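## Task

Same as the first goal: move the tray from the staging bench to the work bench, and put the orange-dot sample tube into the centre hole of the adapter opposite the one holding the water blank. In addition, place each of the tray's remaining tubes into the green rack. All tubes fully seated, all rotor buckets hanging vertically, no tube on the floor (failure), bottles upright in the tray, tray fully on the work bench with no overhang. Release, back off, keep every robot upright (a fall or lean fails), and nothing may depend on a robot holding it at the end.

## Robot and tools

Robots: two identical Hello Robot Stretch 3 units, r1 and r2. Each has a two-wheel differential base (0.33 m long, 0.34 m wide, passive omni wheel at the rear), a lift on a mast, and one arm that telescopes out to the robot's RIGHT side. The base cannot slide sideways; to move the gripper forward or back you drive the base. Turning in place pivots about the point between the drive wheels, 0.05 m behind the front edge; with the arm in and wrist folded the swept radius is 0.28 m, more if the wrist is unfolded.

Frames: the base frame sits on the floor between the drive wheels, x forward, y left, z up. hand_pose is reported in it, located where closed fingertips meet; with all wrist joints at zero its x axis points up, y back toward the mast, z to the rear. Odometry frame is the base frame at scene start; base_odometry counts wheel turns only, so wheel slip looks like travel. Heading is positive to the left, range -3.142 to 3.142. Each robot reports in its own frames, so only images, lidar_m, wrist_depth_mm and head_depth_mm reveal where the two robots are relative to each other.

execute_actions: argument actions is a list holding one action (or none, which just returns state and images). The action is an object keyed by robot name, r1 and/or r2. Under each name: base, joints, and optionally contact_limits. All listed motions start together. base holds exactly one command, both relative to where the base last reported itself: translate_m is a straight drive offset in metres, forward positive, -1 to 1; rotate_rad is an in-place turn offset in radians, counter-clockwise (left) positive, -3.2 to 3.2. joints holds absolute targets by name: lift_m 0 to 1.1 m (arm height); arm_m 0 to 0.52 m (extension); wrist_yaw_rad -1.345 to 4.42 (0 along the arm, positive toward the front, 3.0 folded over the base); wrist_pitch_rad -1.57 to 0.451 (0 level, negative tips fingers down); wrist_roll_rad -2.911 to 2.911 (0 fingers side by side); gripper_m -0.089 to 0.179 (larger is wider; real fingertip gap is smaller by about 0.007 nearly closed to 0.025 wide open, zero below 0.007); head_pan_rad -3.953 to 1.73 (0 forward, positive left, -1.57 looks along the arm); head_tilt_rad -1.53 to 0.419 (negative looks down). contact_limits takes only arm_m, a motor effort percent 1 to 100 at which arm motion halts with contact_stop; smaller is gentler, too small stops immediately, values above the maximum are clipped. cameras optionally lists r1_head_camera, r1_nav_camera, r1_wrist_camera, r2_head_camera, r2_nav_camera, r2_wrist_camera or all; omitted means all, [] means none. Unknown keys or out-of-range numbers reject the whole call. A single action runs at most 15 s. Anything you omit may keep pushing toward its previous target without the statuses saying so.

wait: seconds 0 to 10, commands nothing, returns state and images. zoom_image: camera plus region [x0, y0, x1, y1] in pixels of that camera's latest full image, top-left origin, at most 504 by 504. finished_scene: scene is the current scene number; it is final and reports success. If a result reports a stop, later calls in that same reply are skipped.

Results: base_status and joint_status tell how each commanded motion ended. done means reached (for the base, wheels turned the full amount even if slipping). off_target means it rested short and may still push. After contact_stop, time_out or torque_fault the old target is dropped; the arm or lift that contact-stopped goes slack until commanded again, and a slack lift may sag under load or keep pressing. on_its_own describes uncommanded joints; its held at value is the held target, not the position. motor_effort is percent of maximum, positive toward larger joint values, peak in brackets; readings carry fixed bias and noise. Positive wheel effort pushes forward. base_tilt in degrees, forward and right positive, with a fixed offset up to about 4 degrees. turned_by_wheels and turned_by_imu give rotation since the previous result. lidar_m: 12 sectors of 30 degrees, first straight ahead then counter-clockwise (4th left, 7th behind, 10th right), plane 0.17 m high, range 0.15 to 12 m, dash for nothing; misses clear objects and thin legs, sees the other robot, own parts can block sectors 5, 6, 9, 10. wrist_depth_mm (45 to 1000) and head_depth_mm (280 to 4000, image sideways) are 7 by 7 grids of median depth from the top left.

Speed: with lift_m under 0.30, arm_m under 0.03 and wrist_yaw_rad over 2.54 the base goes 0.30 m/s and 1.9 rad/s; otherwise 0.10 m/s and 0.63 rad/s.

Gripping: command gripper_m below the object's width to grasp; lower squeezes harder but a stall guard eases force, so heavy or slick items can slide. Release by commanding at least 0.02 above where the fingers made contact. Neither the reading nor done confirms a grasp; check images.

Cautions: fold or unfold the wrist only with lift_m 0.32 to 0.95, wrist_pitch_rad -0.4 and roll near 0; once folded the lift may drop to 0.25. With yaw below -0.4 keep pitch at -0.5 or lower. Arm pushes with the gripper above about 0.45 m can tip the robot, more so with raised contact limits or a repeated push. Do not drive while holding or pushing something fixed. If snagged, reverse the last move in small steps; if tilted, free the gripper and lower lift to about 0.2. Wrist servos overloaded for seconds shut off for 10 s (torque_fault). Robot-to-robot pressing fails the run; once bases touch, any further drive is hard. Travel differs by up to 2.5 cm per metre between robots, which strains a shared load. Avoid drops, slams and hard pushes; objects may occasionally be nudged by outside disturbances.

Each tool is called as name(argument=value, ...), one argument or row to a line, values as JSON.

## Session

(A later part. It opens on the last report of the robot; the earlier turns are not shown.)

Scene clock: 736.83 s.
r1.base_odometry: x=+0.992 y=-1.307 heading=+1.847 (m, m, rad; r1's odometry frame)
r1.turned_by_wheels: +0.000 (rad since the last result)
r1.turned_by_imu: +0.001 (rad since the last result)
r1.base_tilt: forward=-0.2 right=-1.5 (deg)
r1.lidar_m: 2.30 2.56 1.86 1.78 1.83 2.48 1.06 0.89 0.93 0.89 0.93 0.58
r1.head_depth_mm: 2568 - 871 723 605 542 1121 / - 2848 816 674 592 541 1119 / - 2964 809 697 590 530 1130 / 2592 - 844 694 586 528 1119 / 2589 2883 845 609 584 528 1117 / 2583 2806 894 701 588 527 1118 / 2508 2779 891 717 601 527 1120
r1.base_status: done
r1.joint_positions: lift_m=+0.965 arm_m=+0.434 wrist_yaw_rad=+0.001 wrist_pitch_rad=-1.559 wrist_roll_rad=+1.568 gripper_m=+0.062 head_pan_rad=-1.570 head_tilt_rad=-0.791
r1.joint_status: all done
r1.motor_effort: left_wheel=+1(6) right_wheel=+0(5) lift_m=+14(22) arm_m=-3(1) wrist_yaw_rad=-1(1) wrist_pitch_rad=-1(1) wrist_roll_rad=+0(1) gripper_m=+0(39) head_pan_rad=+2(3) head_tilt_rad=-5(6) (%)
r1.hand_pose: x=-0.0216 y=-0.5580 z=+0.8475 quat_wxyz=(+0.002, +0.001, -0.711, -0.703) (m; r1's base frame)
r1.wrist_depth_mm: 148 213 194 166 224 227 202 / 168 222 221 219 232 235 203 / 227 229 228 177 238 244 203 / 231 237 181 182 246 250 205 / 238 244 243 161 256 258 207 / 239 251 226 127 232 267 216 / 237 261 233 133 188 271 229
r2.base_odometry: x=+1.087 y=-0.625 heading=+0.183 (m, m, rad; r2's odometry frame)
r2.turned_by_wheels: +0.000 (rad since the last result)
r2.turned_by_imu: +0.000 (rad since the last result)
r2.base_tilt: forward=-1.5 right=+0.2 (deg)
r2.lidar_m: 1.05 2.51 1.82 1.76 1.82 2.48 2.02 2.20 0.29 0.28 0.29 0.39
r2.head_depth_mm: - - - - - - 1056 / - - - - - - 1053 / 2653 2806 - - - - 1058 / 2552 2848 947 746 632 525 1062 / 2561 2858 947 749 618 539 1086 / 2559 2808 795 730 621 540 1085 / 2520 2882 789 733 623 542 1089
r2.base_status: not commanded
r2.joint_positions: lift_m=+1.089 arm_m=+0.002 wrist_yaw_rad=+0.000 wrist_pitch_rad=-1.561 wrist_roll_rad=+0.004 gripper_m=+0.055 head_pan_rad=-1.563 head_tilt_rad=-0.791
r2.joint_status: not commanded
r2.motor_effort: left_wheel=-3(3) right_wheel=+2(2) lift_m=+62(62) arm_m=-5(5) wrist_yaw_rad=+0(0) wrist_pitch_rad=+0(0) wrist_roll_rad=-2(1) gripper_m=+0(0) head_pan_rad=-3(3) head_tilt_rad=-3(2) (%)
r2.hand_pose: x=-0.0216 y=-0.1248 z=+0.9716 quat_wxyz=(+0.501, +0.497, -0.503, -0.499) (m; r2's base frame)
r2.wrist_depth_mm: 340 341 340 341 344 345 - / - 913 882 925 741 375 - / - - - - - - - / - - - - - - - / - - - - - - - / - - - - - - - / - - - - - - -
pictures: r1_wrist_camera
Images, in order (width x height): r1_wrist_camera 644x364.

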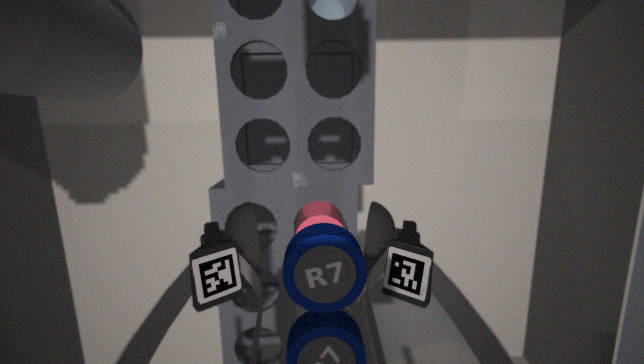

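execute_actions(
  actions=[
    {"r1":{"base":{"translate_m":0.012},"joints":{"arm_m":0.428}}},
  ],
  cameras=["r1_wrist_camera"],
)

execute_actions(
  actions=[
    {"r1":{"joints":{"gripper_m":0.01}}},
  ],
  cameras=["r1_wrist_camera"],
)

execute_actions(
  actions=[
    {"r1":{"joints":{"lift_m":1.09}}},
  ],
  cameras=["r1_wrist_camera"],
)

execute_actions(
  actions=[
    {"r1":{"base":{"translate_m":0.34}}},
  ],
  cameras=["r1_wrist_camera","r1_head_camera"],
)

Scene clock: 744.87 s.
r1.base_odometry: x=+0.989 y=-1.295 heading=+1.847 (m, m, rad; r1's odometry frame)
r1.turned_by_wheels: +0.000 (rad since the last result)
r1.turned_by_imu: +0.001 (rad since the last result)
r1.base_tilt: forward=-0.2 right=-1.4 (deg)
r1.lidar_m: 2.30 2.57 1.86 1.77 1.83 2.47 1.08 0.90 0.93 0.89 0.92 0.57
r1.head_depth_mm: 2575 - 870 723 592 544 1123 / - 2809 773 684 593 542 1125 / - - 825 694 589 529 1120 / 2599 - 840 694 586 530 1129 / 2644 2794 848 593 584 528 1116 / 2644 2868 895 718 588 528 1130 / 1219 2816 888 719 600 528 1112
r1.base_status: done
r1.joint_positions: lift_m=+0.965 arm_m=+0.428 wrist_yaw_rad=+0.001 wrist_pitch_rad=-1.559 wrist_roll_rad=+1.568 gripper_m=+0.062 head_pan_rad=-1.570 head_tilt_rad=-0.791
r1.joint_status: all done
r1.motor_effort: left_wheel=+1(5) right_wheel=+0(5) lift_m=+14(14) arm_m=-3(5) wrist_yaw_rad=-1(1) wrist_pitch_rad=-1(1) wrist_roll_rad=+0(1) gripper_m=+1(1) head_pan_rad=+3(2) head_tilt_rad=-5(4) (%)
r1.hand_pose: x=-0.0216 y=-0.5520 z=+0.8475 quat_wxyz=(+0.002, +0.001, -0.711, -0.703) (m; r1's base frame)
r1.wrist_depth_mm: 160 215 165 166 225 228 196 / 203 222 194 171 232 235 197 / 226 229 226 178 239 241 198 / 233 237 179 180 247 250 199 / 239 243 184 123 256 259 208 / 246 251 194 132 209 266 221 / 243 261 229 131 169 260 223
r2.base_odometry: x=+1.087 y=-0.625 heading=+0.183 (m, m, rad; r2's odometry frame)
r2.turned_by_wheels: +0.000 (rad since the last result)
r2.turned_by_imu: +0.000 (rad since the last result)
r2.base_tilt: forward=-1.5 right=+0.2 (deg)
r2.lidar_m: 1.05 2.50 1.83 1.76 1.82 2.48 2.02 2.20 0.29 0.28 0.29 0.39
r2.head_depth_mm: - - - - - - 1055 / - - - - - - 1058 / 2654 2814 - - - - 1059 / 2542 2810 946 748 632 525 1065 / 2565 2887 948 748 618 539 1080 / 2520 2772 798 730 620 540 1085 / 2505 2861 783 733 624 542 1089
r2.base_status: not commanded
r2.joint_positions: lift_m=+1.089 arm_m=+0.002 wrist_yaw_rad=+0.000 wrist_pitch_rad=-1.561 wrist_roll_rad=+0.004 gripper_m=+0.055 head_pan_rad=-1.563 head_tilt_rad=-0.791
r2.joint_status: not commanded
r2.motor_effort: left_wheel=-3(3) right_wheel=+2(2) lift_m=+62(62) arm_m=-4(4) wrist_yaw_rad=+1(0) wrist_pitch_rad=+0(1) wrist_roll_rad=-1(1) gripper_m=+0(1) head_pan_rad=-3(3) head_tilt_rad=-3(2) (%)
r2.hand_pose: x=-0.0216 y=-0.1248 z=+0.9716 quat_wxyz=(+0.501, +0.497, -0.503, -0.499) (m; r2's base frame)
r2.wrist_depth_mm: 340 341 342 343 343 345 - / - 925 915 895 744 373 - / - - - - - - - / - - - - - - - / - - - - - - - / - - - - - - - / - - - - - - -
pictures: r1_wrist_camera
Images, in order (width x height): r1_wrist_camera 644x364.

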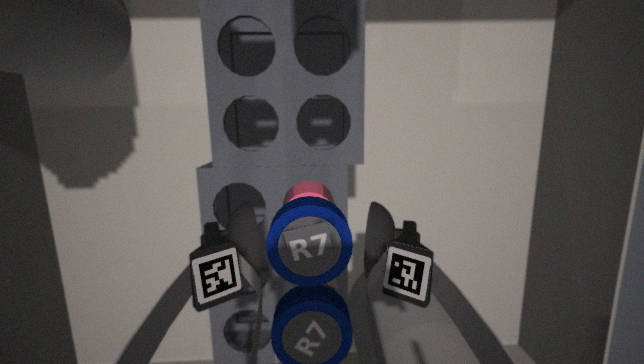

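Scene clock: 745.87 s.
r1.base_odometry: x=+0.989 y=-1.295 heading=+1.847 (m, m, rad; r1's odometry frame)
r1.turned_by_wheels: +0.000 (rad since the last result)
r1.turned_by_imu: +0.000 (rad since the last result)
r1.base_tilt: forward=-0.3 right=-1.5 (deg)
r1.lidar_m: 2.30 2.56 1.85 1.78 1.83 2.47 1.08 0.90 0.93 0.89 0.92 0.57
r1.head_depth_mm: 2553 - 871 723 593 541 1127 / - 2807 774 681 590 541 1128 / - - 823 693 588 529 1124 / 2592 - 846 697 588 530 1119 / 2671 2822 845 593 583 528 1114 / 2642 2833 886 718 590 526 1121 / 1223 2805 893 715 599 527 1115
r1.base_status: not commanded
r1.joint_positions: lift_m=+0.965 arm_m=+0.428 wrist_yaw_rad=+0.001 wrist_pitch_rad=-1.558 wrist_roll_rad=+1.568 gripper_m=+0.010 head_pan_rad=-1.570 head_tilt_rad=-0.791
r1.joint_status: all done
r1.motor_effort: left_wheel=+1(1) right_wheel=+0(0) lift_m=+14(14) arm_m=-3(3) wrist_yaw_rad=-1(1) wrist_pitch_rad=-1(1) wrist_roll_rad=+1(1) gripper_m=-8(82) head_pan_rad=+2(3) head_tilt_rad=-5(5) (%)
r1.hand_pose: x=-0.0216 y=-0.5521 z=+0.8475 quat_wxyz=(+0.002, +0.001, -0.711, -0.703) (m; r1's base frame)
r1.wrist_depth_mm: 160 215 165 166 225 229 196 / 204 221 194 171 230 235 197 / 225 229 226 178 238 242 198 / 233 237 180 180 247 249 199 / 238 244 215 121 255 259 209 / 244 252 195 131 255 266 221 / 243 260 223 131 171 272 222
r2.base_odometry: x=+1.087 y=-0.625 heading=+0.183 (m, m, rad; r2's odometry frame)
r2.turned_by_wheels: +0.000 (rad since the last result)
r2.turned_by_imu: +0.000 (rad since the last result)
r2.base_tilt: forward=-1.6 right=+0.2 (deg)
r2.lidar_m: 1.05 2.50 1.82 1.76 1.83 2.48 2.02 2.20 0.29 0.28 0.29 0.39
r2.head_depth_mm: - - - - - - 1057 / - - - - - - 1053 / 2633 2830 - - - - 1062 / 2557 2841 945 748 632 526 1063 / 2537 2863 948 747 620 538 1083 / 2510 2727 797 730 620 541 1088 / 2500 2862 784 733 622 541 1089
r2.base_status: not commanded
r2.joint_positions: lift_m=+1.089 arm_m=+0.002 wrist_yaw_rad=+0.000 wrist_pitch_rad=-1.561 wrist_roll_rad=+0.004 gripper_m=+0.055 head_pan_rad=-1.563 head_tilt_rad=-0.791
r2.joint_status: not commanded
r2.motor_effort: left_wheel=-3(3) right_wheel=+2(2) lift_m=+62(62) arm_m=-5(4) wrist_yaw_rad=+0(0) wrist_pitch_rad=+0(0) wrist_roll_rad=-2(1) gripper_m=+1(0) head_pan_rad=-3(3) head_tilt_rad=-3(3) (%)
r2.hand_pose: x=-0.0216 y=-0.1248 z=+0.9716 quat_wxyz=(+0.501, +0.497, -0.503, -0.499) (m; r2's base frame)
r2.wrist_depth_mm: 338 338 342 342 345 345 - / - 901 916 924 716 373 - / - - - - - - - / - - - - - - - / - - - - - - - / - - - - - - - / - - - - - - -
pictures: r1_wrist_camera
Images, in order (width x height): r1_wrist_camera 644x364.

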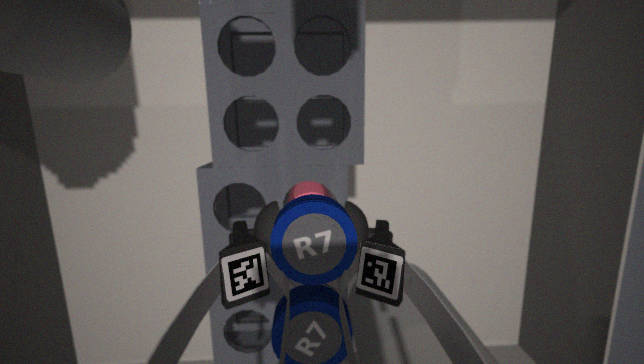

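Scene clock: 747.83 s.
r1.base_odometry: x=+0.989 y=-1.295 heading=+1.847 (m, m, rad; r1's odometry frame)
r1.turned_by_wheels: +0.000 (rad since the last result)
r1.turned_by_imu: +0.000 (rad since the last result)
r1.base_tilt: forward=-0.3 right=-1.5 (deg)
r1.lidar_m: 2.30 2.57 1.85 1.78 1.84 2.47 1.08 0.90 0.93 0.89 0.92 0.57
r1.head_depth_mm: 2672 2890 903 723 594 541 1121 / 2591 2865 769 682 592 542 1125 / 2650 2862 808 694 590 530 1117 / - 2867 835 695 587 528 1117 / 2606 2868 848 592 582 526 1121 / 2640 2815 889 716 586 527 1117 / 1216 2776 890 718 600 527 1118
r1.base_status: not commanded
r1.joint_positions: lift_m=+1.090 arm_m=+0.428 wrist_yaw_rad=+0.001 wrist_pitch_rad=-1.558 wrist_roll_rad=+1.568 gripper_m=+0.010 head_pan_rad=-1.570 head_tilt_rad=-0.791
r1.joint_status: all done
r1.motor_effort: left_wheel=+1(1) right_wheel=+0(0) lift_m=+22(22) arm_m=-3(3) wrist_yaw_rad=-1(1) wrist_pitch_rad=-1(1) wrist_roll_rad=+1(0) gripper_m=-8(7) head_pan_rad=+2(3) head_tilt_rad=-4(4) (%)
r1.hand_pose: x=-0.0216 y=-0.5522 z=+0.9719 quat_wxyz=(+0.002, +0.001, -0.711, -0.703) (m; r1's base frame)
r1.wrist_depth_mm: 193 222 327 284 344 348 361 / 336 263 343 325 355 356 - / 347 348 355 351 365 372 381 / 359 356 366 328 378 384 - / 375 361 378 121 390 396 - / 382 358 384 267 358 411 - / 399 402 411 412 219 428 -
r2.base_odometry: x=+1.087 y=-0.625 heading=+0.183 (m, m, rad; r2's odometry frame)
r2.turned_by_wheels: +0.000 (rad since the last result)
r2.turned_by_imu: +0.000 (rad since the last result)
r2.base_tilt: forward=-1.5 right=+0.2 (deg)
r2.lidar_m: 1.06 2.51 1.83 1.75 1.83 2.48 2.02 2.20 0.29 0.28 0.29 0.39
r2.head_depth_mm: - - - - - - 1057 / - - - - - - 1050 / 2641 2830 - - - - 1058 / 2546 2863 945 746 633 526 1062 / 2560 2854 952 749 619 539 1086 / 2508 2765 797 728 620 539 1085 / 2513 2838 892 734 623 542 1090
r2.base_status: not commanded
r2.joint_positions: lift_m=+1.089 arm_m=+0.002 wrist_yaw_rad=+0.000 wrist_pitch_rad=-1.561 wrist_roll_rad=+0.004 gripper_m=+0.055 head_pan_rad=-1.563 head_tilt_rad=-0.791
r2.joint_status: not commanded
r2.motor_effort: left_wheel=-3(3) right_wheel=+2(2) lift_m=+62(62) arm_m=-4(4) wrist_yaw_rad=-1(0) wrist_pitch_rad=+0(1) wrist_roll_rad=-1(2) gripper_m=+0(0) head_pan_rad=-3(3) head_tilt_rad=-3(4) (%)
r2.hand_pose: x=-0.0216 y=-0.1248 z=+0.9716 quat_wxyz=(+0.501, +0.497, -0.503, -0.499) (m; r2's base frame)
r2.wrist_depth_mm: 341 341 341 340 344 345 - / - 908 908 906 743 376 - / - - - - - - - / - - - - - - - / - - - - - - - / - - - - - - - / - - - - - - -
pictures: r1_wrist_camera
Images, in order (width x height): r1_wrist_camera 644x364.

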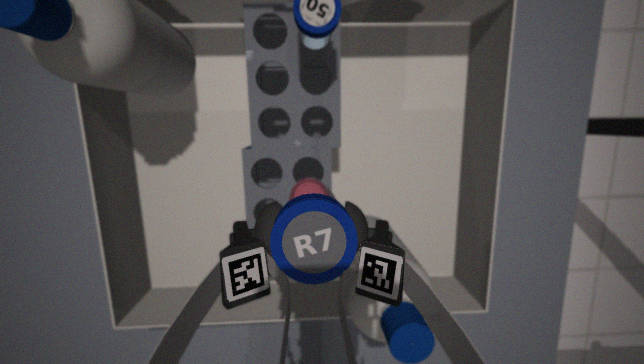

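Scene clock: 752.63 s.
r1.base_odometry: x=+0.896 y=-0.968 heading=+1.847 (m, m, rad; r1's odometry frame)
r1.turned_by_wheels: +0.000 (rad since the last result)
r1.turned_by_imu: +0.000 (rad since the last result)
r1.base_tilt: forward=-0.3 right=-1.4 (deg)
r1.lidar_m: 1.96 2.60 1.86 1.78 1.84 2.48 1.22 1.24 0.92 0.89 0.30 2.14
r1.head_depth_mm: 2664 2922 847 667 592 532 1130 / 2609 2905 869 724 604 530 1126 / 2706 2874 867 721 604 530 1121 / - 2833 865 701 603 530 1119 / 2628 2828 893 719 603 529 1129 / 2590 2847 890 715 602 527 1029 / 2579 2816 2213 759 600 527 1096
r1.base_status: done
r1.joint_positions: lift_m=+1.090 arm_m=+0.428 wrist_yaw_rad=+0.001 wrist_pitch_rad=-1.558 wrist_roll_rad=+1.568 gripper_m=+0.010 head_pan_rad=-1.570 head_tilt_rad=-0.791
r1.joint_status: not commanded
r1.motor_effort: left_wheel=+1(6) right_wheel=+0(5) lift_m=+22(22) arm_m=-3(3) wrist_yaw_rad=-1(1) wrist_pitch_rad=-1(1) wrist_roll_rad=+1(1) gripper_m=-8(9) head_pan_rad=+3(2) head_tilt_rad=-5(4) (%)
r1.hand_pose: x=-0.0216 y=-0.5522 z=+0.9719 quat_wxyz=(+0.002, +0.001, -0.711, -0.703) (m; r1's base frame)
r1.wrist_depth_mm: 328 333 337 344 345 352 361 / 339 341 348 355 355 362 369 / 347 351 362 362 370 375 385 / 359 361 361 364 383 385 - / 372 378 378 121 394 399 - / 384 390 393 404 410 417 - / 396 401 410 413 422 428 -
r2.base_odometry: x=+1.087 y=-0.625 heading=+0.183 (m, m, rad; r2's odometry frame)
r2.turned_by_wheels: +0.000 (rad since the last result)
r2.turned_by_imu: +0.000 (rad since the last result)
r2.base_tilt: forward=-1.5 right=+0.2 (deg)
r2.lidar_m: 1.05 2.52 1.83 1.76 1.83 2.48 2.02 2.20 0.29 0.28 0.29 0.39
r2.head_depth_mm: - - - - - - 1051 / - - - - - - 1058 / 530 2755 - - - - 1058 / 537 2734 908 746 633 526 1063 / 2523 2863 953 747 618 538 1084 / 2561 2853 797 729 621 540 1088 / 2559 2879 895 734 623 541 1092
r2.base_status: not commanded
r2.joint_positions: lift_m=+1.089 arm_m=+0.002 wrist_yaw_rad=+0.000 wrist_pitch_rad=-1.561 wrist_roll_rad=+0.004 gripper_m=+0.055 head_pan_rad=-1.563 head_tilt_rad=-0.791
r2.joint_status: not commanded
r2.motor_effort: left_wheel=-3(3) right_wheel=+2(2) lift_m=+62(62) arm_m=-4(5) wrist_yaw_rad=-1(0) wrist_pitch_rad=+1(0) wrist_roll_rad=-1(1) gripper_m=+0(1) head_pan_rad=-3(4) head_tilt_rad=-3(3) (%)
r2.hand_pose: x=-0.0216 y=-0.1248 z=+0.9716 quat_wxyz=(+0.501, +0.497, -0.503, -0.499) (m; r2's base frame)
r2.wrist_depth_mm: 339 342 340 345 344 345 - / - 923 956 924 733 375 - / - - - - - - - / - - - - - - - / - - - - - - - / - - - - - - - / - - - - - - -
pictures: r1_head_camera (sideways: a quarter turn clockwise sets it upright), r1_wrist_camera
Images, in order (width x height): r1_head_camera 896x504, r1_wrist_camera 644x364.

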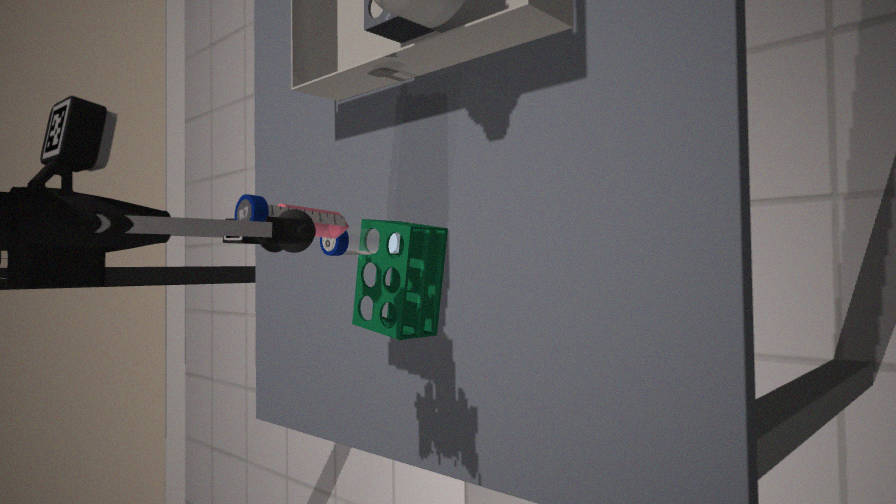

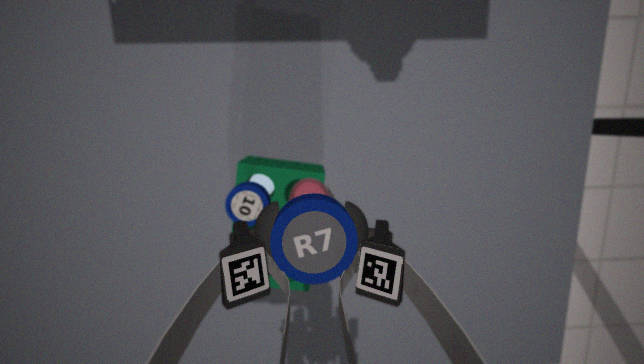

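execute_actions(
  actions=[
    {"r1":{"joints":{"wrist_roll_rad":0.0}}},
  ],
  cameras=[],
)

execute_actions(
  actions=[
    {"r1":{"joints":{"lift_m":1.04}}},
  ],
  cameras=["r1_wrist_camera","r1_head_camera"],
)

Scene clock: 759.73 s.
r1.base_odometry: x=+0.896 y=-0.968 heading=+1.847 (m, m, rad; r1's odometry frame)
r1.turned_by_wheels: +0.000 (rad since the last result)
r1.turned_by_imu: +0.001 (rad since the last result)
r1.base_tilt: forward=-0.1 right=-1.3 (deg)
r1.lidar_m: 1.95 2.59 1.86 1.78 1.84 2.48 1.22 1.24 0.92 0.89 0.30 2.13
r1.head_depth_mm: 2692 2847 848 667 592 530 1127 / 2637 2874 871 724 604 530 1127 / 2639 2814 886 722 605 528 1128 / 1153 2733 825 701 604 528 1121 / 2646 2821 894 718 602 528 1111 / 2655 2798 894 718 601 528 1024 / 2631 2793 2206 759 599 527 1096
r1.base_status: not commanded
r1.joint_positions: lift_m=+1.090 arm_m=+0.428 wrist_yaw_rad=+0.001 wrist_pitch_rad=-1.558 wrist_roll_rad=+0.005 gripper_m=+0.010 head_pan_rad=-1.570 head_tilt_rad=-0.791
r1.joint_status: all done
r1.motor_effort: left_wheel=+1(1) right_wheel=+0(0) lift_m=+22(22) arm_m=-3(3) wrist_yaw_rad=-1(1) wrist_pitch_rad=-1(1) wrist_roll_rad=-2(2) gripper_m=-8(8) head_pan_rad=+3(3) head_tilt_rad=-5(5) (%)
r1.hand_pose: x=-0.0217 y=-0.5525 z=+0.9719 quat_wxyz=(+0.502, +0.496, -0.504, -0.498) (m; r1's base frame)
r1.wrist_depth_mm: 329 333 337 343 347 336 354 / 343 342 348 352 356 358 367 / - 352 304 308 369 342 322 / - 364 359 367 382 351 329 / - 375 379 121 398 330 275 / - 386 394 406 412 381 256 / - 398 408 415 423 379 392
r2.base_odometry: x=+1.087 y=-0.625 heading=+0.183 (m, m, rad; r2's odometry frame)
r2.turned_by_wheels: +0.000 (rad since the last result)
r2.turned_by_imu: +0.000 (rad since the last result)
r2.base_tilt: forward=-1.5 right=+0.2 (deg)
r2.lidar_m: 1.05 2.51 1.83 1.76 1.82 2.49 2.02 2.19 0.29 0.28 0.29 0.39
r2.head_depth_mm: - - - - - - 1055 / - - - - - - 1056 / 492 2786 - - - - 1060 / 1057 2805 910 745 631 525 1065 / 2569 2845 950 749 619 538 1084 / 2547 2869 796 731 622 540 1086 / 2553 2847 891 734 622 541 1093
r2.base_status: not commanded
r2.joint_positions: lift_m=+1.089 arm_m=+0.002 wrist_yaw_rad=+0.000 wrist_pitch_rad=-1.561 wrist_roll_rad=+0.004 gripper_m=+0.055 head_pan_rad=-1.563 head_tilt_rad=-0.791
r2.joint_status: not commanded
r2.motor_effort: left_wheel=-3(3) right_wheel=+2(2) lift_m=+62(62) arm_m=-4(4) wrist_yaw_rad=+0(1) wrist_pitch_rad=+0(0) wrist_roll_rad=-1(1) gripper_m=+0(0) head_pan_rad=-3(4) head_tilt_rad=-4(3) (%)
r2.hand_pose: x=-0.0216 y=-0.1248 z=+0.9716 quat_wxyz=(+0.501, +0.497, -0.503, -0.499) (m; r2's base frame)
r2.wrist_depth_mm: 340 340 343 342 342 345 - / - 912 904 945 734 377 - / - - - - - - - / - - - - - - - / - - - - - - - / - - - - - - - / - - - - - - -
pictures: none
No camera images: the call's "cameras" was empty. Leave "cameras" out to get every camera's image.

Scene clock: 761.03 s.
r1.base_odometry: x=+0.896 y=-0.968 heading=+1.847 (m, m, rad; r1's odometry frame)
r1.turned_by_wheels: +0.000 (rad since the last result)
r1.turned_by_imu: +0.000 (rad since the last result)
r1.base_tilt: forward=-0.3 right=-1.5 (deg)
r1.lidar_m: 1.96 2.58 1.86 1.78 1.84 2.49 1.23 1.24 0.92 0.89 0.30 2.13
r1.head_depth_mm: 2663 2926 846 665 591 532 1125 / 2720 2871 869 723 605 530 1126 / 2702 2831 899 722 603 530 1125 / 1200 1991 778 703 604 528 1117 / 2595 2830 893 719 602 528 1125 / 2606 2854 894 720 601 527 1030 / 2615 2794 2202 760 602 526 1100
r1.base_status: not commanded
r1.joint_positions: lift_m=+1.040 arm_m=+0.428 wrist_yaw_rad=+0.001 wrist_pitch_rad=-1.558 wrist_roll_rad=+0.005 gripper_m=+0.010 head_pan_rad=-1.570 head_tilt_rad=-0.791
r1.joint_status: all done
r1.motor_effort: left_wheel=+1(0) right_wheel=+0(0) lift_m=+14(19) arm_m=-3(3) wrist_yaw_rad=-1(1) wrist_pitch_rad=-1(1) wrist_roll_rad=-2(3) gripper_m=-8(8) head_pan_rad=+2(3) head_tilt_rad=-4(5) (%)
r1.hand_pose: x=-0.0217 y=-0.5525 z=+0.9224 quat_wxyz=(+0.502, +0.496, -0.504, -0.498) (m; r1's base frame)
r1.wrist_depth_mm: 285 289 290 294 297 298 303 / 292 297 298 305 307 308 315 / 301 303 253 250 318 319 283 / 311 313 261 304 328 323 277 / 322 325 326 121 341 324 276 / 337 335 340 345 353 328 239 / - 345 350 358 366 342 339
r2.base_odometry: x=+1.087 y=-0.625 heading=+0.183 (m, m, rad; r2's odometry frame)
r2.turned_by_wheels: +0.000 (rad since the last result)
r2.turned_by_imu: +0.000 (rad since the last result)
r2.base_tilt: forward=-1.5 right=+0.2 (deg)
r2.lidar_m: 1.05 2.51 1.83 1.76 1.82 2.49 2.02 2.20 0.29 0.28 0.29 0.39
r2.head_depth_mm: - - - - - - 1056 / - - - - - - 1052 / 532 559 - - - - 1061 / 531 2732 876 745 632 526 1064 / 2548 2851 949 748 618 539 1087 / 2566 2863 799 730 621 540 1087 / 2544 2860 894 732 624 543 1086
r2.base_status: not commanded
r2.joint_positions: lift_m=+1.089 arm_m=+0.002 wrist_yaw_rad=+0.000 wrist_pitch_rad=-1.561 wrist_roll_rad=+0.004 gripper_m=+0.055 head_pan_rad=-1.563 head_tilt_rad=-0.791
r2.joint_status: not commanded
r2.motor_effort: left_wheel=-3(3) right_wheel=+2(2) lift_m=+62(62) arm_m=-4(4) wrist_yaw_rad=+0(0) wrist_pitch_rad=+0(1) wrist_roll_rad=-1(1) gripper_m=+0(0) head_pan_rad=-3(3) head_tilt_rad=-4(2) (%)
r2.hand_pose: x=-0.0216 y=-0.1248 z=+0.9716 quat_wxyz=(+0.501, +0.497, -0.503, -0.499) (m; r2's base frame)
r2.wrist_depth_mm: 339 343 343 344 345 347 - / - 904 925 919 728 371 - / - - - - - - - / - - - - - - - / - - - - - - - / - - - - - - - / - - - - - - -
pictures: r1_head_camera (sideways: a quarter turn clockwise sets it upright), r1_wrist_camera
Images, in order (width x height): r1_head_camera 896x504, r1_wrist_camera 644x364.

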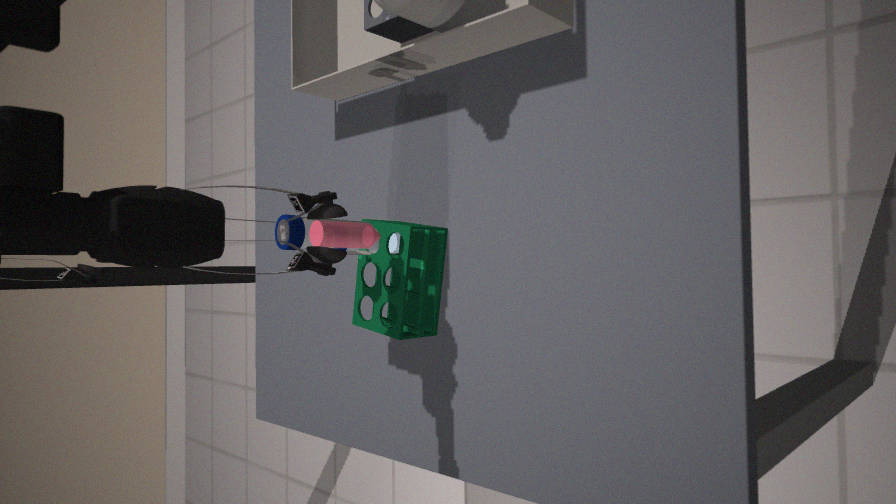

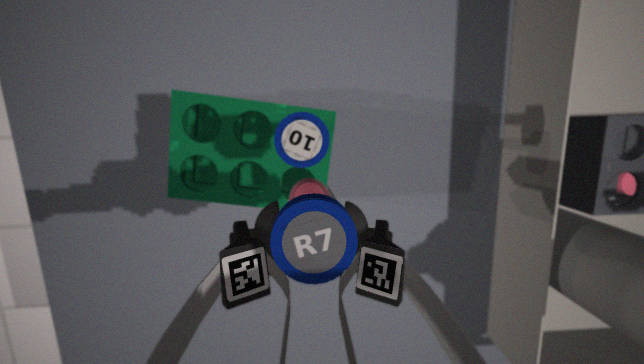

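execute_actions(
  actions=[
    {"r1":{"base":{"translate_m":0.015},"joints":{"arm_m":0.44,"lift_m":1.01}}},
  ],
  cameras=["r1_wrist_camera","r1_head_camera"],
)

Scene clock: 768.23 s.
r1.base_odometry: x=+0.892 y=-0.954 heading=+1.847 (m, m, rad; r1's odometry frame)
r1.turned_by_wheels: +0.000 (rad since the last result)
r1.turned_by_imu: +0.001 (rad since the last result)
r1.base_tilt: forward=-0.2 right=-1.3 (deg)
r1.lidar_m: 1.94 2.58 1.86 1.78 1.83 2.49 1.24 1.28 0.92 0.88 0.29 2.13
r1.head_depth_mm: - 2865 846 684 594 532 1124 / 2658 2877 896 722 606 530 1125 / - 2863 897 724 604 529 1120 / 1847 2716 809 702 602 530 1117 / 2613 2819 894 720 603 529 1116 / 2590 2833 892 718 600 528 1047 / 2604 2837 2182 1677 600 527 1118
r1.base_status: done
r1.joint_positions: lift_m=+1.010 arm_m=+0.440 wrist_yaw_rad=+0.001 wrist_pitch_rad=-1.558 wrist_roll_rad=+0.004 gripper_m=+0.010 head_pan_rad=-1.570 head_tilt_rad=-0.791
r1.joint_status: all done
r1.motor_effort: left_wheel=+0(8) right_wheel=+0(6) lift_m=+14(12) arm_m=+3(3) wrist_yaw_rad=-1(1) wrist_pitch_rad=-1(1) wrist_roll_rad=-2(2) gripper_m=-8(8) head_pan_rad=+2(2) head_tilt_rad=-5(5) (%)
r1.hand_pose: x=-0.0217 y=-0.5637 z=+0.8925 quat_wxyz=(+0.502, +0.496, -0.504, -0.498) (m; r1's base frame)
r1.wrist_depth_mm: 256 259 263 266 271 273 232 / 264 267 271 274 278 283 245 / 271 273 253 224 288 289 247 / 280 282 227 168 295 298 253 / 291 293 296 121 307 309 260 / 300 303 308 314 320 320 248 / 312 313 319 324 329 331 266
r2.base_odometry: x=+1.087 y=-0.625 heading=+0.183 (m, m, rad; r2's odometry frame)
r2.turned_by_wheels: +0.000 (rad since the last result)
r2.turned_by_imu: +0.000 (rad since the last result)
r2.base_tilt: forward=-1.5 right=+0.2 (deg)
r2.lidar_m: 1.05 2.51 1.83 1.76 1.82 2.48 2.02 2.20 0.29 0.28 0.29 0.39
r2.head_depth_mm: - - - - - - 1053 / - - - - - - 1054 / 510 546 - - - - 1060 / 500 2765 912 745 631 526 1065 / 2545 2841 949 751 618 538 1088 / 2560 2886 796 730 621 539 1086 / 2556 2877 890 731 624 543 1091
r2.base_status: not commanded
r2.joint_positions: lift_m=+1.089 arm_m=+0.002 wrist_yaw_rad=+0.000 wrist_pitch_rad=-1.561 wrist_roll_rad=+0.004 gripper_m=+0.055 head_pan_rad=-1.563 head_tilt_rad=-0.791
r2.joint_status: not commanded
r2.motor_effort: left_wheel=-3(3) right_wheel=+2(2) lift_m=+62(62) arm_m=-4(4) wrist_yaw_rad=-1(1) wrist_pitch_rad=+0(0) wrist_roll_rad=-1(1) gripper_m=+0(0) head_pan_rad=-3(3) head_tilt_rad=-3(3) (%)
r2.hand_pose: x=-0.0216 y=-0.1248 z=+0.9716 quat_wxyz=(+0.501, +0.497, -0.503, -0.499) (m; r2's base frame)
r2.wrist_depth_mm: 341 343 345 341 344 345 - / - 905 932 921 733 376 - / - - - - - - - / - - - - - - - / - - - - - - - / - - - - - - - / - - - - - - -
pictures: r1_head_camera (sideways: a quarter turn clockwise sets it upright), r1_wrist_camera
Images, in order (width x height): r1_head_camera 896x504, r1_wrist_camera 644x364.

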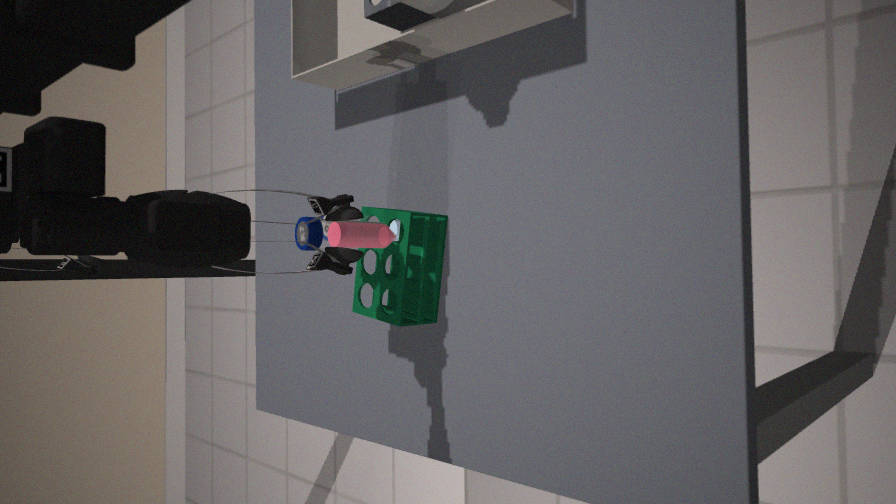

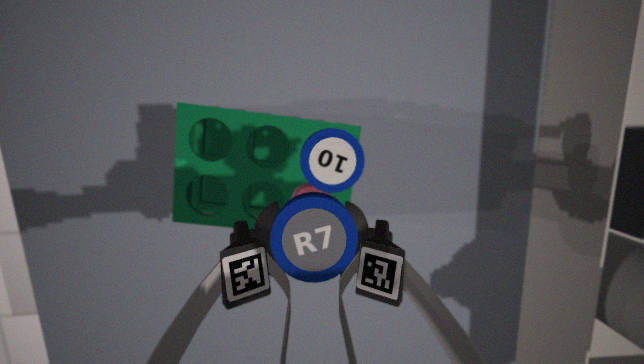

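execute_actions(
  actions=[
    {"r1":{"base":{"translate_m":-0.005},"joints":{"lift_m":0.995}}},
  ],
  cameras=[],
)

execute_actions(
  actions=[
    {"r1":{"joints":{"lift_m":0.965}}},
  ],
  cameras=["r1_wrist_camera","r1_head_camera"],
)

Scene clock: 774.17 s.
r1.base_odometry: x=+0.893 y=-0.959 heading=+1.847 (m, m, rad; r1's odometry frame)
r1.turned_by_wheels: +0.000 (rad since the last result)
r1.turned_by_imu: +0.001 (rad since the last result)
r1.base_tilt: forward=-0.3 right=-1.3 (deg)
r1.lidar_m: 1.95 2.58 1.87 1.78 1.84 2.49 1.24 1.28 0.92 0.89 0.29 2.12
r1.head_depth_mm: - 2723 845 668 593 531 1119 / 2735 2883 899 724 606 529 1120 / - 2827 899 722 605 528 1128 / 1119 2555 899 701 603 527 1117 / 2619 2857 896 719 603 529 1123 / 2612 2812 894 720 601 527 967 / 2571 2780 2212 1643 601 528 1097
r1.base_status: done
r1.joint_positions: lift_m=+0.995 arm_m=+0.440 wrist_yaw_rad=+0.001 wrist_pitch_rad=-1.558 wrist_roll_rad=+0.004 gripper_m=+0.010 head_pan_rad=-1.570 head_tilt_rad=-0.791
r1.joint_status: all done
r1.motor_effort: left_wheel=+1(5) right_wheel=+0(4) lift_m=+14(10) arm_m=+3(3) wrist_yaw_rad=-1(1) wrist_pitch_rad=-1(1) wrist_roll_rad=-2(2) gripper_m=-7(7) head_pan_rad=+2(3) head_tilt_rad=-4(4) (%)
r1.hand_pose: x=-0.0217 y=-0.5637 z=+0.8774 quat_wxyz=(+0.502, +0.496, -0.504, -0.498) (m; r1's base frame)
r1.wrist_depth_mm: 241 246 248 252 256 259 226 / 249 252 257 260 264 268 229 / 257 259 237 207 272 276 230 / 265 267 213 151 282 284 243 / 275 276 248 121 290 295 245 / 283 288 291 296 303 304 236 / 293 297 302 306 313 314 246
r2.base_odometry: x=+1.087 y=-0.625 heading=+0.183 (m, m, rad; r2's odometry frame)
r2.turned_by_wheels: +0.000 (rad since the last result)
r2.turned_by_imu: +0.000 (rad since the last result)
r2.base_tilt: forward=-1.5 right=+0.3 (deg)
r2.lidar_m: 1.05 2.50 1.83 1.76 1.82 2.48 2.02 2.20 0.29 0.28 0.29 0.39
r2.head_depth_mm: - - - - - - 1054 / - - - - - - 1054 / 505 557 - - - - 1057 / 500 1358 946 748 632 526 1064 / 2567 2899 946 749 618 538 1085 / 2566 2865 796 728 620 540 1087 / 2568 2849 889 733 624 542 1092
r2.base_status: not commanded
r2.joint_positions: lift_m=+1.089 arm_m=+0.002 wrist_yaw_rad=+0.000 wrist_pitch_rad=-1.561 wrist_roll_rad=+0.004 gripper_m=+0.055 head_pan_rad=-1.563 head_tilt_rad=-0.791
r2.joint_status: not commanded
r2.motor_effort: left_wheel=-3(3) right_wheel=+2(2) lift_m=+62(62) arm_m=-4(4) wrist_yaw_rad=-1(0) wrist_pitch_rad=+1(0) wrist_roll_rad=-1(1) gripper_m=+1(1) head_pan_rad=-3(3) head_tilt_rad=-4(4) (%)
r2.hand_pose: x=-0.0216 y=-0.1248 z=+0.9716 quat_wxyz=(+0.501, +0.497, -0.503, -0.499) (m; r2's base frame)
r2.wrist_depth_mm: 343 342 345 343 345 347 - / - 935 917 909 729 375 - / - - - - - - - / - - - - - - - / - - - - - - - / - - - - - - - / - - - - - - -
pictures: none
No camera images: the call's "cameras" was empty. Leave "cameras" out to get every camera's image.

Scene clock: 775.23 s.
r1.base_odometry: x=+0.893 y=-0.959 heading=+1.847 (m, m, rad; r1's odometry frame)
r1.turned_by_wheels: +0.000 (rad since the last result)
r1.turned_by_imu: +0.000 (rad since the last result)
r1.base_tilt: forward=-0.3 right=-1.3 (deg)
r1.lidar_m: 1.95 2.59 1.86 1.78 1.84 2.48 1.24 1.28 0.92 0.89 0.29 2.13
r1.head_depth_mm: 2554 - 840 668 594 532 1122 / - 2792 898 724 605 530 1124 / - 2846 902 725 605 530 1121 / 1121 1968 866 702 602 529 1124 / 2631 2830 898 701 602 527 1120 / 2598 2806 891 720 599 528 966 / 2581 2840 2197 1632 601 527 1096
r1.base_status: not commanded
r1.joint_positions: lift_m=+0.965 arm_m=+0.440 wrist_yaw_rad=+0.001 wrist_pitch_rad=-1.561 wrist_roll_rad=+0.004 gripper_m=+0.010 head_pan_rad=-1.570 head_tilt_rad=-0.791
r1.joint_status: all done
r1.motor_effort: left_wheel=+1(1) right_wheel=+0(1) lift_m=+11(14) arm_m=+4(4) wrist_yaw_rad=-1(1) wrist_pitch_rad=+1(2) wrist_roll_rad=-2(2) gripper_m=-7(8) head_pan_rad=+3(4) head_tilt_rad=-5(4) (%)
r1.hand_pose: x=-0.0217 y=-0.5629 z=+0.8477 quat_wxyz=(+0.501, +0.497, -0.503, -0.499) (m; r1's base frame)
r1.wrist_depth_mm: 215 219 222 225 227 230 226 / 222 223 226 231 236 238 228 / 229 227 206 119 242 246 230 / 236 235 182 121 249 255 231 / 244 245 187 111 260 263 233 / 253 255 259 265 270 273 234 / 260 263 270 274 278 284 235
r2.base_odometry: x=+1.087 y=-0.625 heading=+0.183 (m, m, rad; r2's odometry frame)
r2.turned_by_wheels: +0.000 (rad since the last result)
r2.turned_by_imu: +0.000 (rad since the last result)
r2.base_tilt: forward=-1.5 right=+0.2 (deg)
r2.lidar_m: 1.05 2.50 1.83 1.76 1.82 2.49 2.02 2.19 0.29 0.28 0.29 0.39
r2.head_depth_mm: - - - - - - 1050 / - - - - - - 1054 / 520 566 - - - - 1062 / 493 642 945 746 633 526 1060 / 2479 2869 947 750 618 538 1084 / 2571 2859 798 731 620 540 1087 / 2551 2840 888 733 622 542 1090
r2.base_status: not commanded
r2.joint_positions: lift_m=+1.089 arm_m=+0.002 wrist_yaw_rad=+0.000 wrist_pitch_rad=-1.561 wrist_roll_rad=+0.004 gripper_m=+0.055 head_pan_rad=-1.563 head_tilt_rad=-0.791
r2.joint_status: not commanded
r2.motor_effort: left_wheel=-3(3) right_wheel=+2(2) lift_m=+62(62) arm_m=-4(5) wrist_yaw_rad=-1(1) wrist_pitch_rad=+1(0) wrist_roll_rad=-1(1) gripper_m=+0(0) head_pan_rad=-3(3) head_tilt_rad=-3(3) (%)
r2.hand_pose: x=-0.0216 y=-0.1248 z=+0.9716 quat_wxyz=(+0.501, +0.497, -0.503, -0.499) (m; r2's base frame)
r2.wrist_depth_mm: 340 341 339 343 346 343 - / - 910 932 905 740 375 - / - - - - - - - / - - - - - - - / - - - - - - - / - - - - - - - / - - - - - - -
pictures: r1_head_camera (sideways: a quarter turn clockwise sets it upright), r1_wrist_camera
Images, in order (width x height): r1_head_camera 896x504, r1_wrist_camera 644x364.

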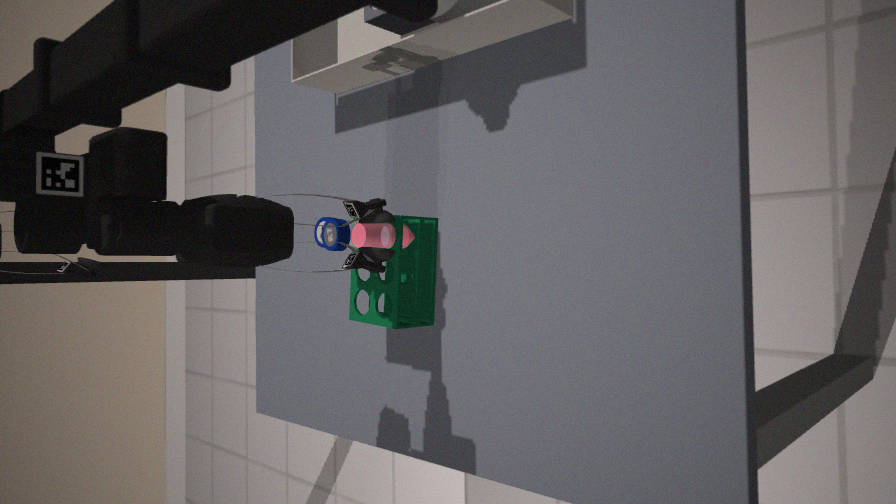

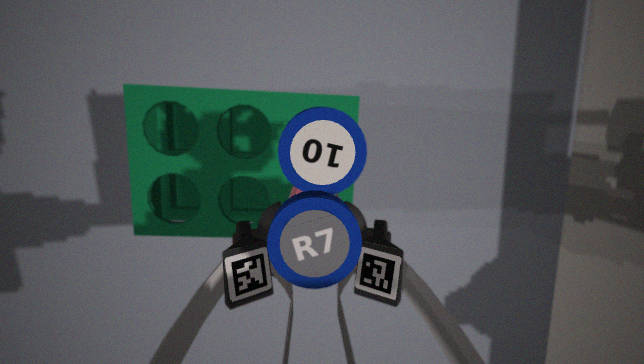

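execute_actions(
  actions=[
    {"r1":{"joints":{"gripper_m":0.055}}},
  ],
  cameras=[],
)

execute_actions(
  actions=[
    {"r1":{"joints":{"lift_m":1.08}}},
  ],
  cameras=["r1_wrist_camera","r1_head_camera"],
)

execute_actions(
  actions=[
    {"r1":{"base":{"translate_m":-0.30},"joints":{"wrist_roll_rad":1.57,"arm_m":0.428,"gripper_m":0.062}}},
  ],
  cameras=["r1_wrist_camera"],
)

Scene clock: 782.87 s.
r1.base_odometry: x=+0.893 y=-0.959 heading=+1.847 (m, m, rad; r1's odometry frame)
r1.turned_by_wheels: +0.000 (rad since the last result)
r1.turned_by_imu: +0.001 (rad since the last result)
r1.base_tilt: forward=-0.1 right=-1.3 (deg)
r1.lidar_m: 1.95 2.58 1.86 1.78 1.84 2.49 1.23 1.28 0.93 0.89 0.29 2.12
r1.head_depth_mm: 2572 - 840 667 592 530 1123 / - 2757 903 725 604 530 1119 / - 2816 896 722 605 531 1118 / 1126 1957 866 701 604 528 1123 / 2625 2860 896 699 602 528 1120 / 2618 2828 896 718 599 525 967 / 2611 2832 2235 1639 601 526 1100
r1.base_status: not commanded
r1.joint_positions: lift_m=+0.965 arm_m=+0.440 wrist_yaw_rad=+0.001 wrist_pitch_rad=-1.561 wrist_roll_rad=+0.004 gripper_m=+0.055 head_pan_rad=-1.570 head_tilt_rad=-0.791
r1.joint_status: all done
r1.motor_effort: left_wheel=+1(1) right_wheel=+0(0) lift_m=+13(13) arm_m=+4(4) wrist_yaw_rad=-2(0) wrist_pitch_rad=+1(0) wrist_roll_rad=-2(2) gripper_m=+0(78) head_pan_rad=+3(2) head_tilt_rad=-5(4) (%)
r1.hand_pose: x=-0.0217 y=-0.5629 z=+0.8476 quat_wxyz=(+0.502, +0.497, -0.503, -0.499) (m; r1's base frame)
r1.wrist_depth_mm: 215 218 220 224 227 231 226 / 221 223 226 229 234 238 228 / 228 206 207 117 241 246 229 / 236 234 182 123 250 255 232 / 242 244 187 125 258 263 231 / 251 254 261 263 269 271 234 / 260 262 268 273 278 282 236
r2.base_odometry: x=+1.087 y=-0.625 heading=+0.183 (m, m, rad; r2's odometry frame)
r2.turned_by_wheels: +0.000 (rad since the last result)
r2.turned_by_imu: +0.000 (rad since the last result)
r2.base_tilt: forward=-1.5 right=+0.2 (deg)
r2.lidar_m: 1.05 2.50 1.83 1.76 1.82 2.48 2.02 2.20 0.29 0.28 0.29 0.39
r2.head_depth_mm: - - - - - - 1060 / - - - - - - 1052 / 520 567 - - - - 1063 / 493 640 943 747 632 526 1062 / 2470 2888 949 748 618 538 1083 / 2574 2843 800 729 621 540 1089 / 2534 2861 894 733 624 541 1090
r2.base_status: not commanded
r2.joint_positions: lift_m=+1.089 arm_m=+0.002 wrist_yaw_rad=+0.000 wrist_pitch_rad=-1.561 wrist_roll_rad=+0.004 gripper_m=+0.055 head_pan_rad=-1.563 head_tilt_rad=-0.791
r2.joint_status: not commanded
r2.motor_effort: left_wheel=-3(3) right_wheel=+2(2) lift_m=+62(62) arm_m=-4(4) wrist_yaw_rad=+1(1) wrist_pitch_rad=+1(0) wrist_roll_rad=-1(1) gripper_m=+0(0) head_pan_rad=-3(4) head_tilt_rad=-3(3) (%)
r2.hand_pose: x=-0.0216 y=-0.1248 z=+0.9716 quat_wxyz=(+0.501, +0.497, -0.503, -0.499) (m; r2's base frame)
r2.wrist_depth_mm: 339 340 342 342 345 345 - / - 919 923 921 745 374 - / - - - - - - - / - - - - - - - / - - - - - - - / - - - - - - - / - - - - - - -
pictures: none
No camera images: the call's "cameras" was empty. Leave "cameras" out to get every camera's image.

Scene clock: 784.73 s.
r1.base_odometry: x=+0.893 y=-0.959 heading=+1.847 (m, m, rad; r1's odometry frame)
r1.turned_by_wheels: +0.000 (rad since the last result)
r1.turned_by_imu: +0.000 (rad since the last result)
r1.base_tilt: forward=-0.3 right=-1.3 (deg)
r1.lidar_m: 1.95 2.58 1.86 1.78 1.85 2.49 1.24 1.28 0.92 0.89 0.29 2.12
r1.head_depth_mm: 2646 2847 846 669 593 531 1125 / 2639 2838 902 726 605 531 1130 / 2632 2846 894 723 604 530 1123 / 1116 2696 864 704 601 529 1116 / 2629 2835 895 700 602 529 1115 / 2618 2856 897 716 602 527 970 / 2616 2839 2198 1630 600 528 1093
r1.base_status: not commanded
r1.joint_positions: lift_m=+1.080 arm_m=+0.440 wrist_yaw_rad=+0.001 wrist_pitch_rad=-1.561 wrist_roll_rad=+0.004 gripper_m=+0.055 head_pan_rad=-1.570 head_tilt_rad=-0.791
r1.joint_status: all done
r1.motor_effort: left_wheel=+1(1) right_wheel=+1(0) lift_m=+22(23) arm_m=+4(4) wrist_yaw_rad=-1(1) wrist_pitch_rad=+1(0) wrist_roll_rad=-2(2) gripper_m=+0(1) head_pan_rad=+3(3) head_tilt_rad=-5(4) (%)
r1.hand_pose: x=-0.0217 y=-0.5629 z=+0.9620 quat_wxyz=(+0.502, +0.497, -0.503, -0.499) (m; r1's base frame)
r1.wrist_depth_mm: 321 322 328 334 335 329 343 / 334 332 337 341 346 332 353 / - 343 292 289 360 344 357 / - 354 327 302 370 344 321 / - 363 367 379 382 343 298 / - 376 388 390 400 371 254 / - 390 400 404 411 358 356
r2.base_odometry: x=+1.087 y=-0.625 heading=+0.183 (m, m, rad; r2's odometry frame)
r2.turned_by_wheels: +0.000 (rad since the last result)
r2.turned_by_imu: +0.000 (rad since the last result)
r2.base_tilt: forward=-1.5 right=+0.2 (deg)
r2.lidar_m: 1.05 2.52 1.83 1.76 1.82 2.48 2.02 2.20 0.29 0.28 0.29 0.39
r2.head_depth_mm: - - - - - - 1053 / - - - - - - 1055 / 482 2697 - - - - 1058 / 1116 2705 942 746 632 526 1067 / 2548 2863 948 750 618 539 1089 / 2551 2853 795 730 621 541 1089 / 2549 2849 891 734 624 542 1090
r2.base_status: not commanded
r2.joint_positions: lift_m=+1.089 arm_m=+0.002 wrist_yaw_rad=+0.000 wrist_pitch_rad=-1.561 wrist_roll_rad=+0.004 gripper_m=+0.055 head_pan_rad=-1.563 head_tilt_rad=-0.791
r2.joint_status: not commanded
r2.motor_effort: left_wheel=-3(3) right_wheel=+2(2) lift_m=+62(62) arm_m=-4(4) wrist_yaw_rad=+1(0) wrist_pitch_rad=+0(0) wrist_roll_rad=-1(1) gripper_m=+1(1) head_pan_rad=-3(3) head_tilt_rad=-3(3) (%)
r2.hand_pose: x=-0.0216 y=-0.1248 z=+0.9716 quat_wxyz=(+0.501, +0.497, -0.503, -0.499) (m; r2's base frame)
r2.wrist_depth_mm: 338 342 340 344 345 346 - / - 891 915 915 737 375 - / - - - - - - - / - - - - - - - / - - - - - - - / - - - - - - - / - - - - - - -
pictures: r1_head_camera (sideways: a quarter turn clockwise sets it upright), r1_wrist_camera
Images, in order (width x height): r1_head_camera 896x504, r1_wrist_camera 644x364.

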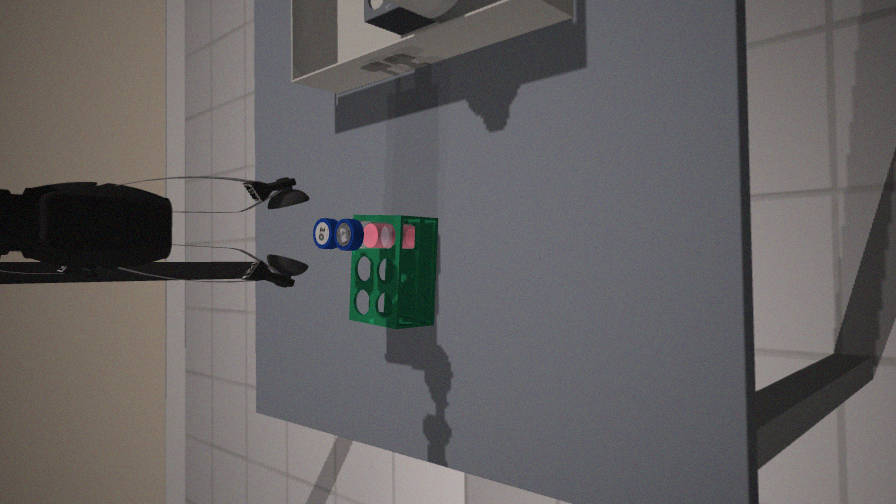

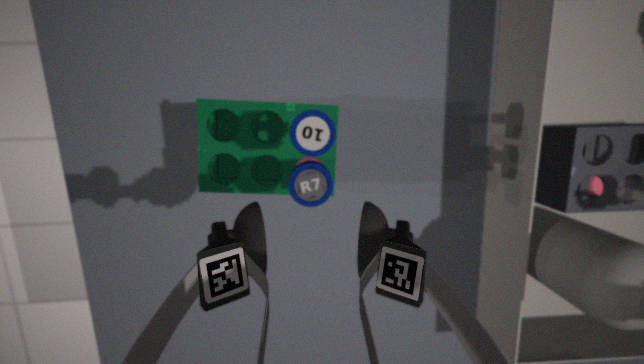

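Scene clock: 788.80 s.
r1.base_odometry: x=+0.975 y=-1.247 heading=+1.847 (m, m, rad; r1's odometry frame)
r1.turned_by_wheels: +0.000 (rad since the last result)
r1.turned_by_imu: +0.002 (rad since the last result)
r1.base_tilt: forward=-0.2 right=-1.4 (deg)
r1.lidar_m: 2.24 2.57 1.86 1.78 1.83 2.47 1.12 0.95 0.93 0.89 0.92 0.53
r1.head_depth_mm: 2633 2862 904 674 592 542 1122 / 2576 2859 761 697 590 541 1122 / 2559 2854 844 695 587 530 1123 / - 2879 837 617 584 530 1121 / 2638 2824 863 700 587 530 1110 / 2588 2769 888 716 601 528 1114 / 2513 2795 887 697 601 528 1117
r1.base_status: done
r1.joint_positions: lift_m=+1.080 arm_m=+0.428 wrist_yaw_rad=+0.001 wrist_pitch_rad=-1.560 wrist_roll_rad=+1.565 gripper_m=+0.062 head_pan_rad=-1.570 head_tilt_rad=-0.791
r1.joint_status: all done
r1.motor_effort: left_wheel=+1(6) right_wheel=+0(6) lift_m=+22(22) arm_m=-3(2) wrist_yaw_rad=-1(1) wrist_pitch_rad=+0(0) wrist_roll_rad=+1(2) gripper_m=+0(38) head_pan_rad=+2(2) head_tilt_rad=-5(4) (%)
r1.hand_pose: x=-0.0216 y=-0.5518 z=+0.9620 quat_wxyz=(+0.003, +0.002, -0.711, -0.703) (m; r1's base frame)
r1.wrist_depth_mm: 297 289 322 298 334 328 348 / 326 330 332 331 346 346 363 / 337 339 343 342 356 359 373 / 347 350 353 300 364 366 - / 361 358 364 336 237 384 - / 373 334 389 391 398 405 - / 386 389 399 406 410 415 -
r2.base_odometry: x=+1.087 y=-0.625 heading=+0.183 (m, m, rad; r2's odometry frame)
r2.turned_by_wheels: +0.000 (rad since the last result)
r2.turned_by_imu: +0.000 (rad since the last result)
r2.base_tilt: forward=-1.5 right=+0.2 (deg)
r2.lidar_m: 1.06 2.51 1.83 1.76 1.82 2.48 2.02 2.20 0.29 0.28 0.29 0.39
r2.head_depth_mm: - - - - - - 1058 / - - - - - - 1055 / 2669 2795 - - - - 1059 / 2550 2855 945 747 633 525 1063 / 2572 2854 952 748 619 539 1081 / 2503 2801 798 729 621 540 1088 / 2514 2800 783 733 624 543 1086
r2.base_status: not commanded
r2.joint_positions: lift_m=+1.089 arm_m=+0.002 wrist_yaw_rad=+0.000 wrist_pitch_rad=-1.561 wrist_roll_rad=+0.004 gripper_m=+0.055 head_pan_rad=-1.563 head_tilt_rad=-0.791
r2.joint_status: not commanded
r2.motor_effort: left_wheel=-3(3) right_wheel=+2(2) lift_m=+62(62) arm_m=-4(4) wrist_yaw_rad=+0(1) wrist_pitch_rad=+0(0) wrist_roll_rad=-1(2) gripper_m=+0(0) head_pan_rad=-3(3) head_tilt_rad=-3(2) (%)
r2.hand_pose: x=-0.0216 y=-0.1248 z=+0.9716 quat_wxyz=(+0.501, +0.497, -0.503, -0.499) (m; r2's base frame)
r2.wrist_depth_mm: 340 340 343 345 342 345 - / - 918 920 945 737 375 - / - - - - - - - / - - - - - - - / - - - - - - - / - - - - - - - / - - - - - - -
pictures: r1_wrist_camera
Images, in order (width x height): r1_wrist_camera 644x364.

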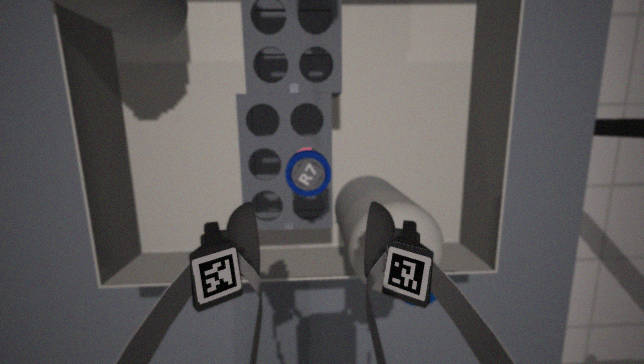

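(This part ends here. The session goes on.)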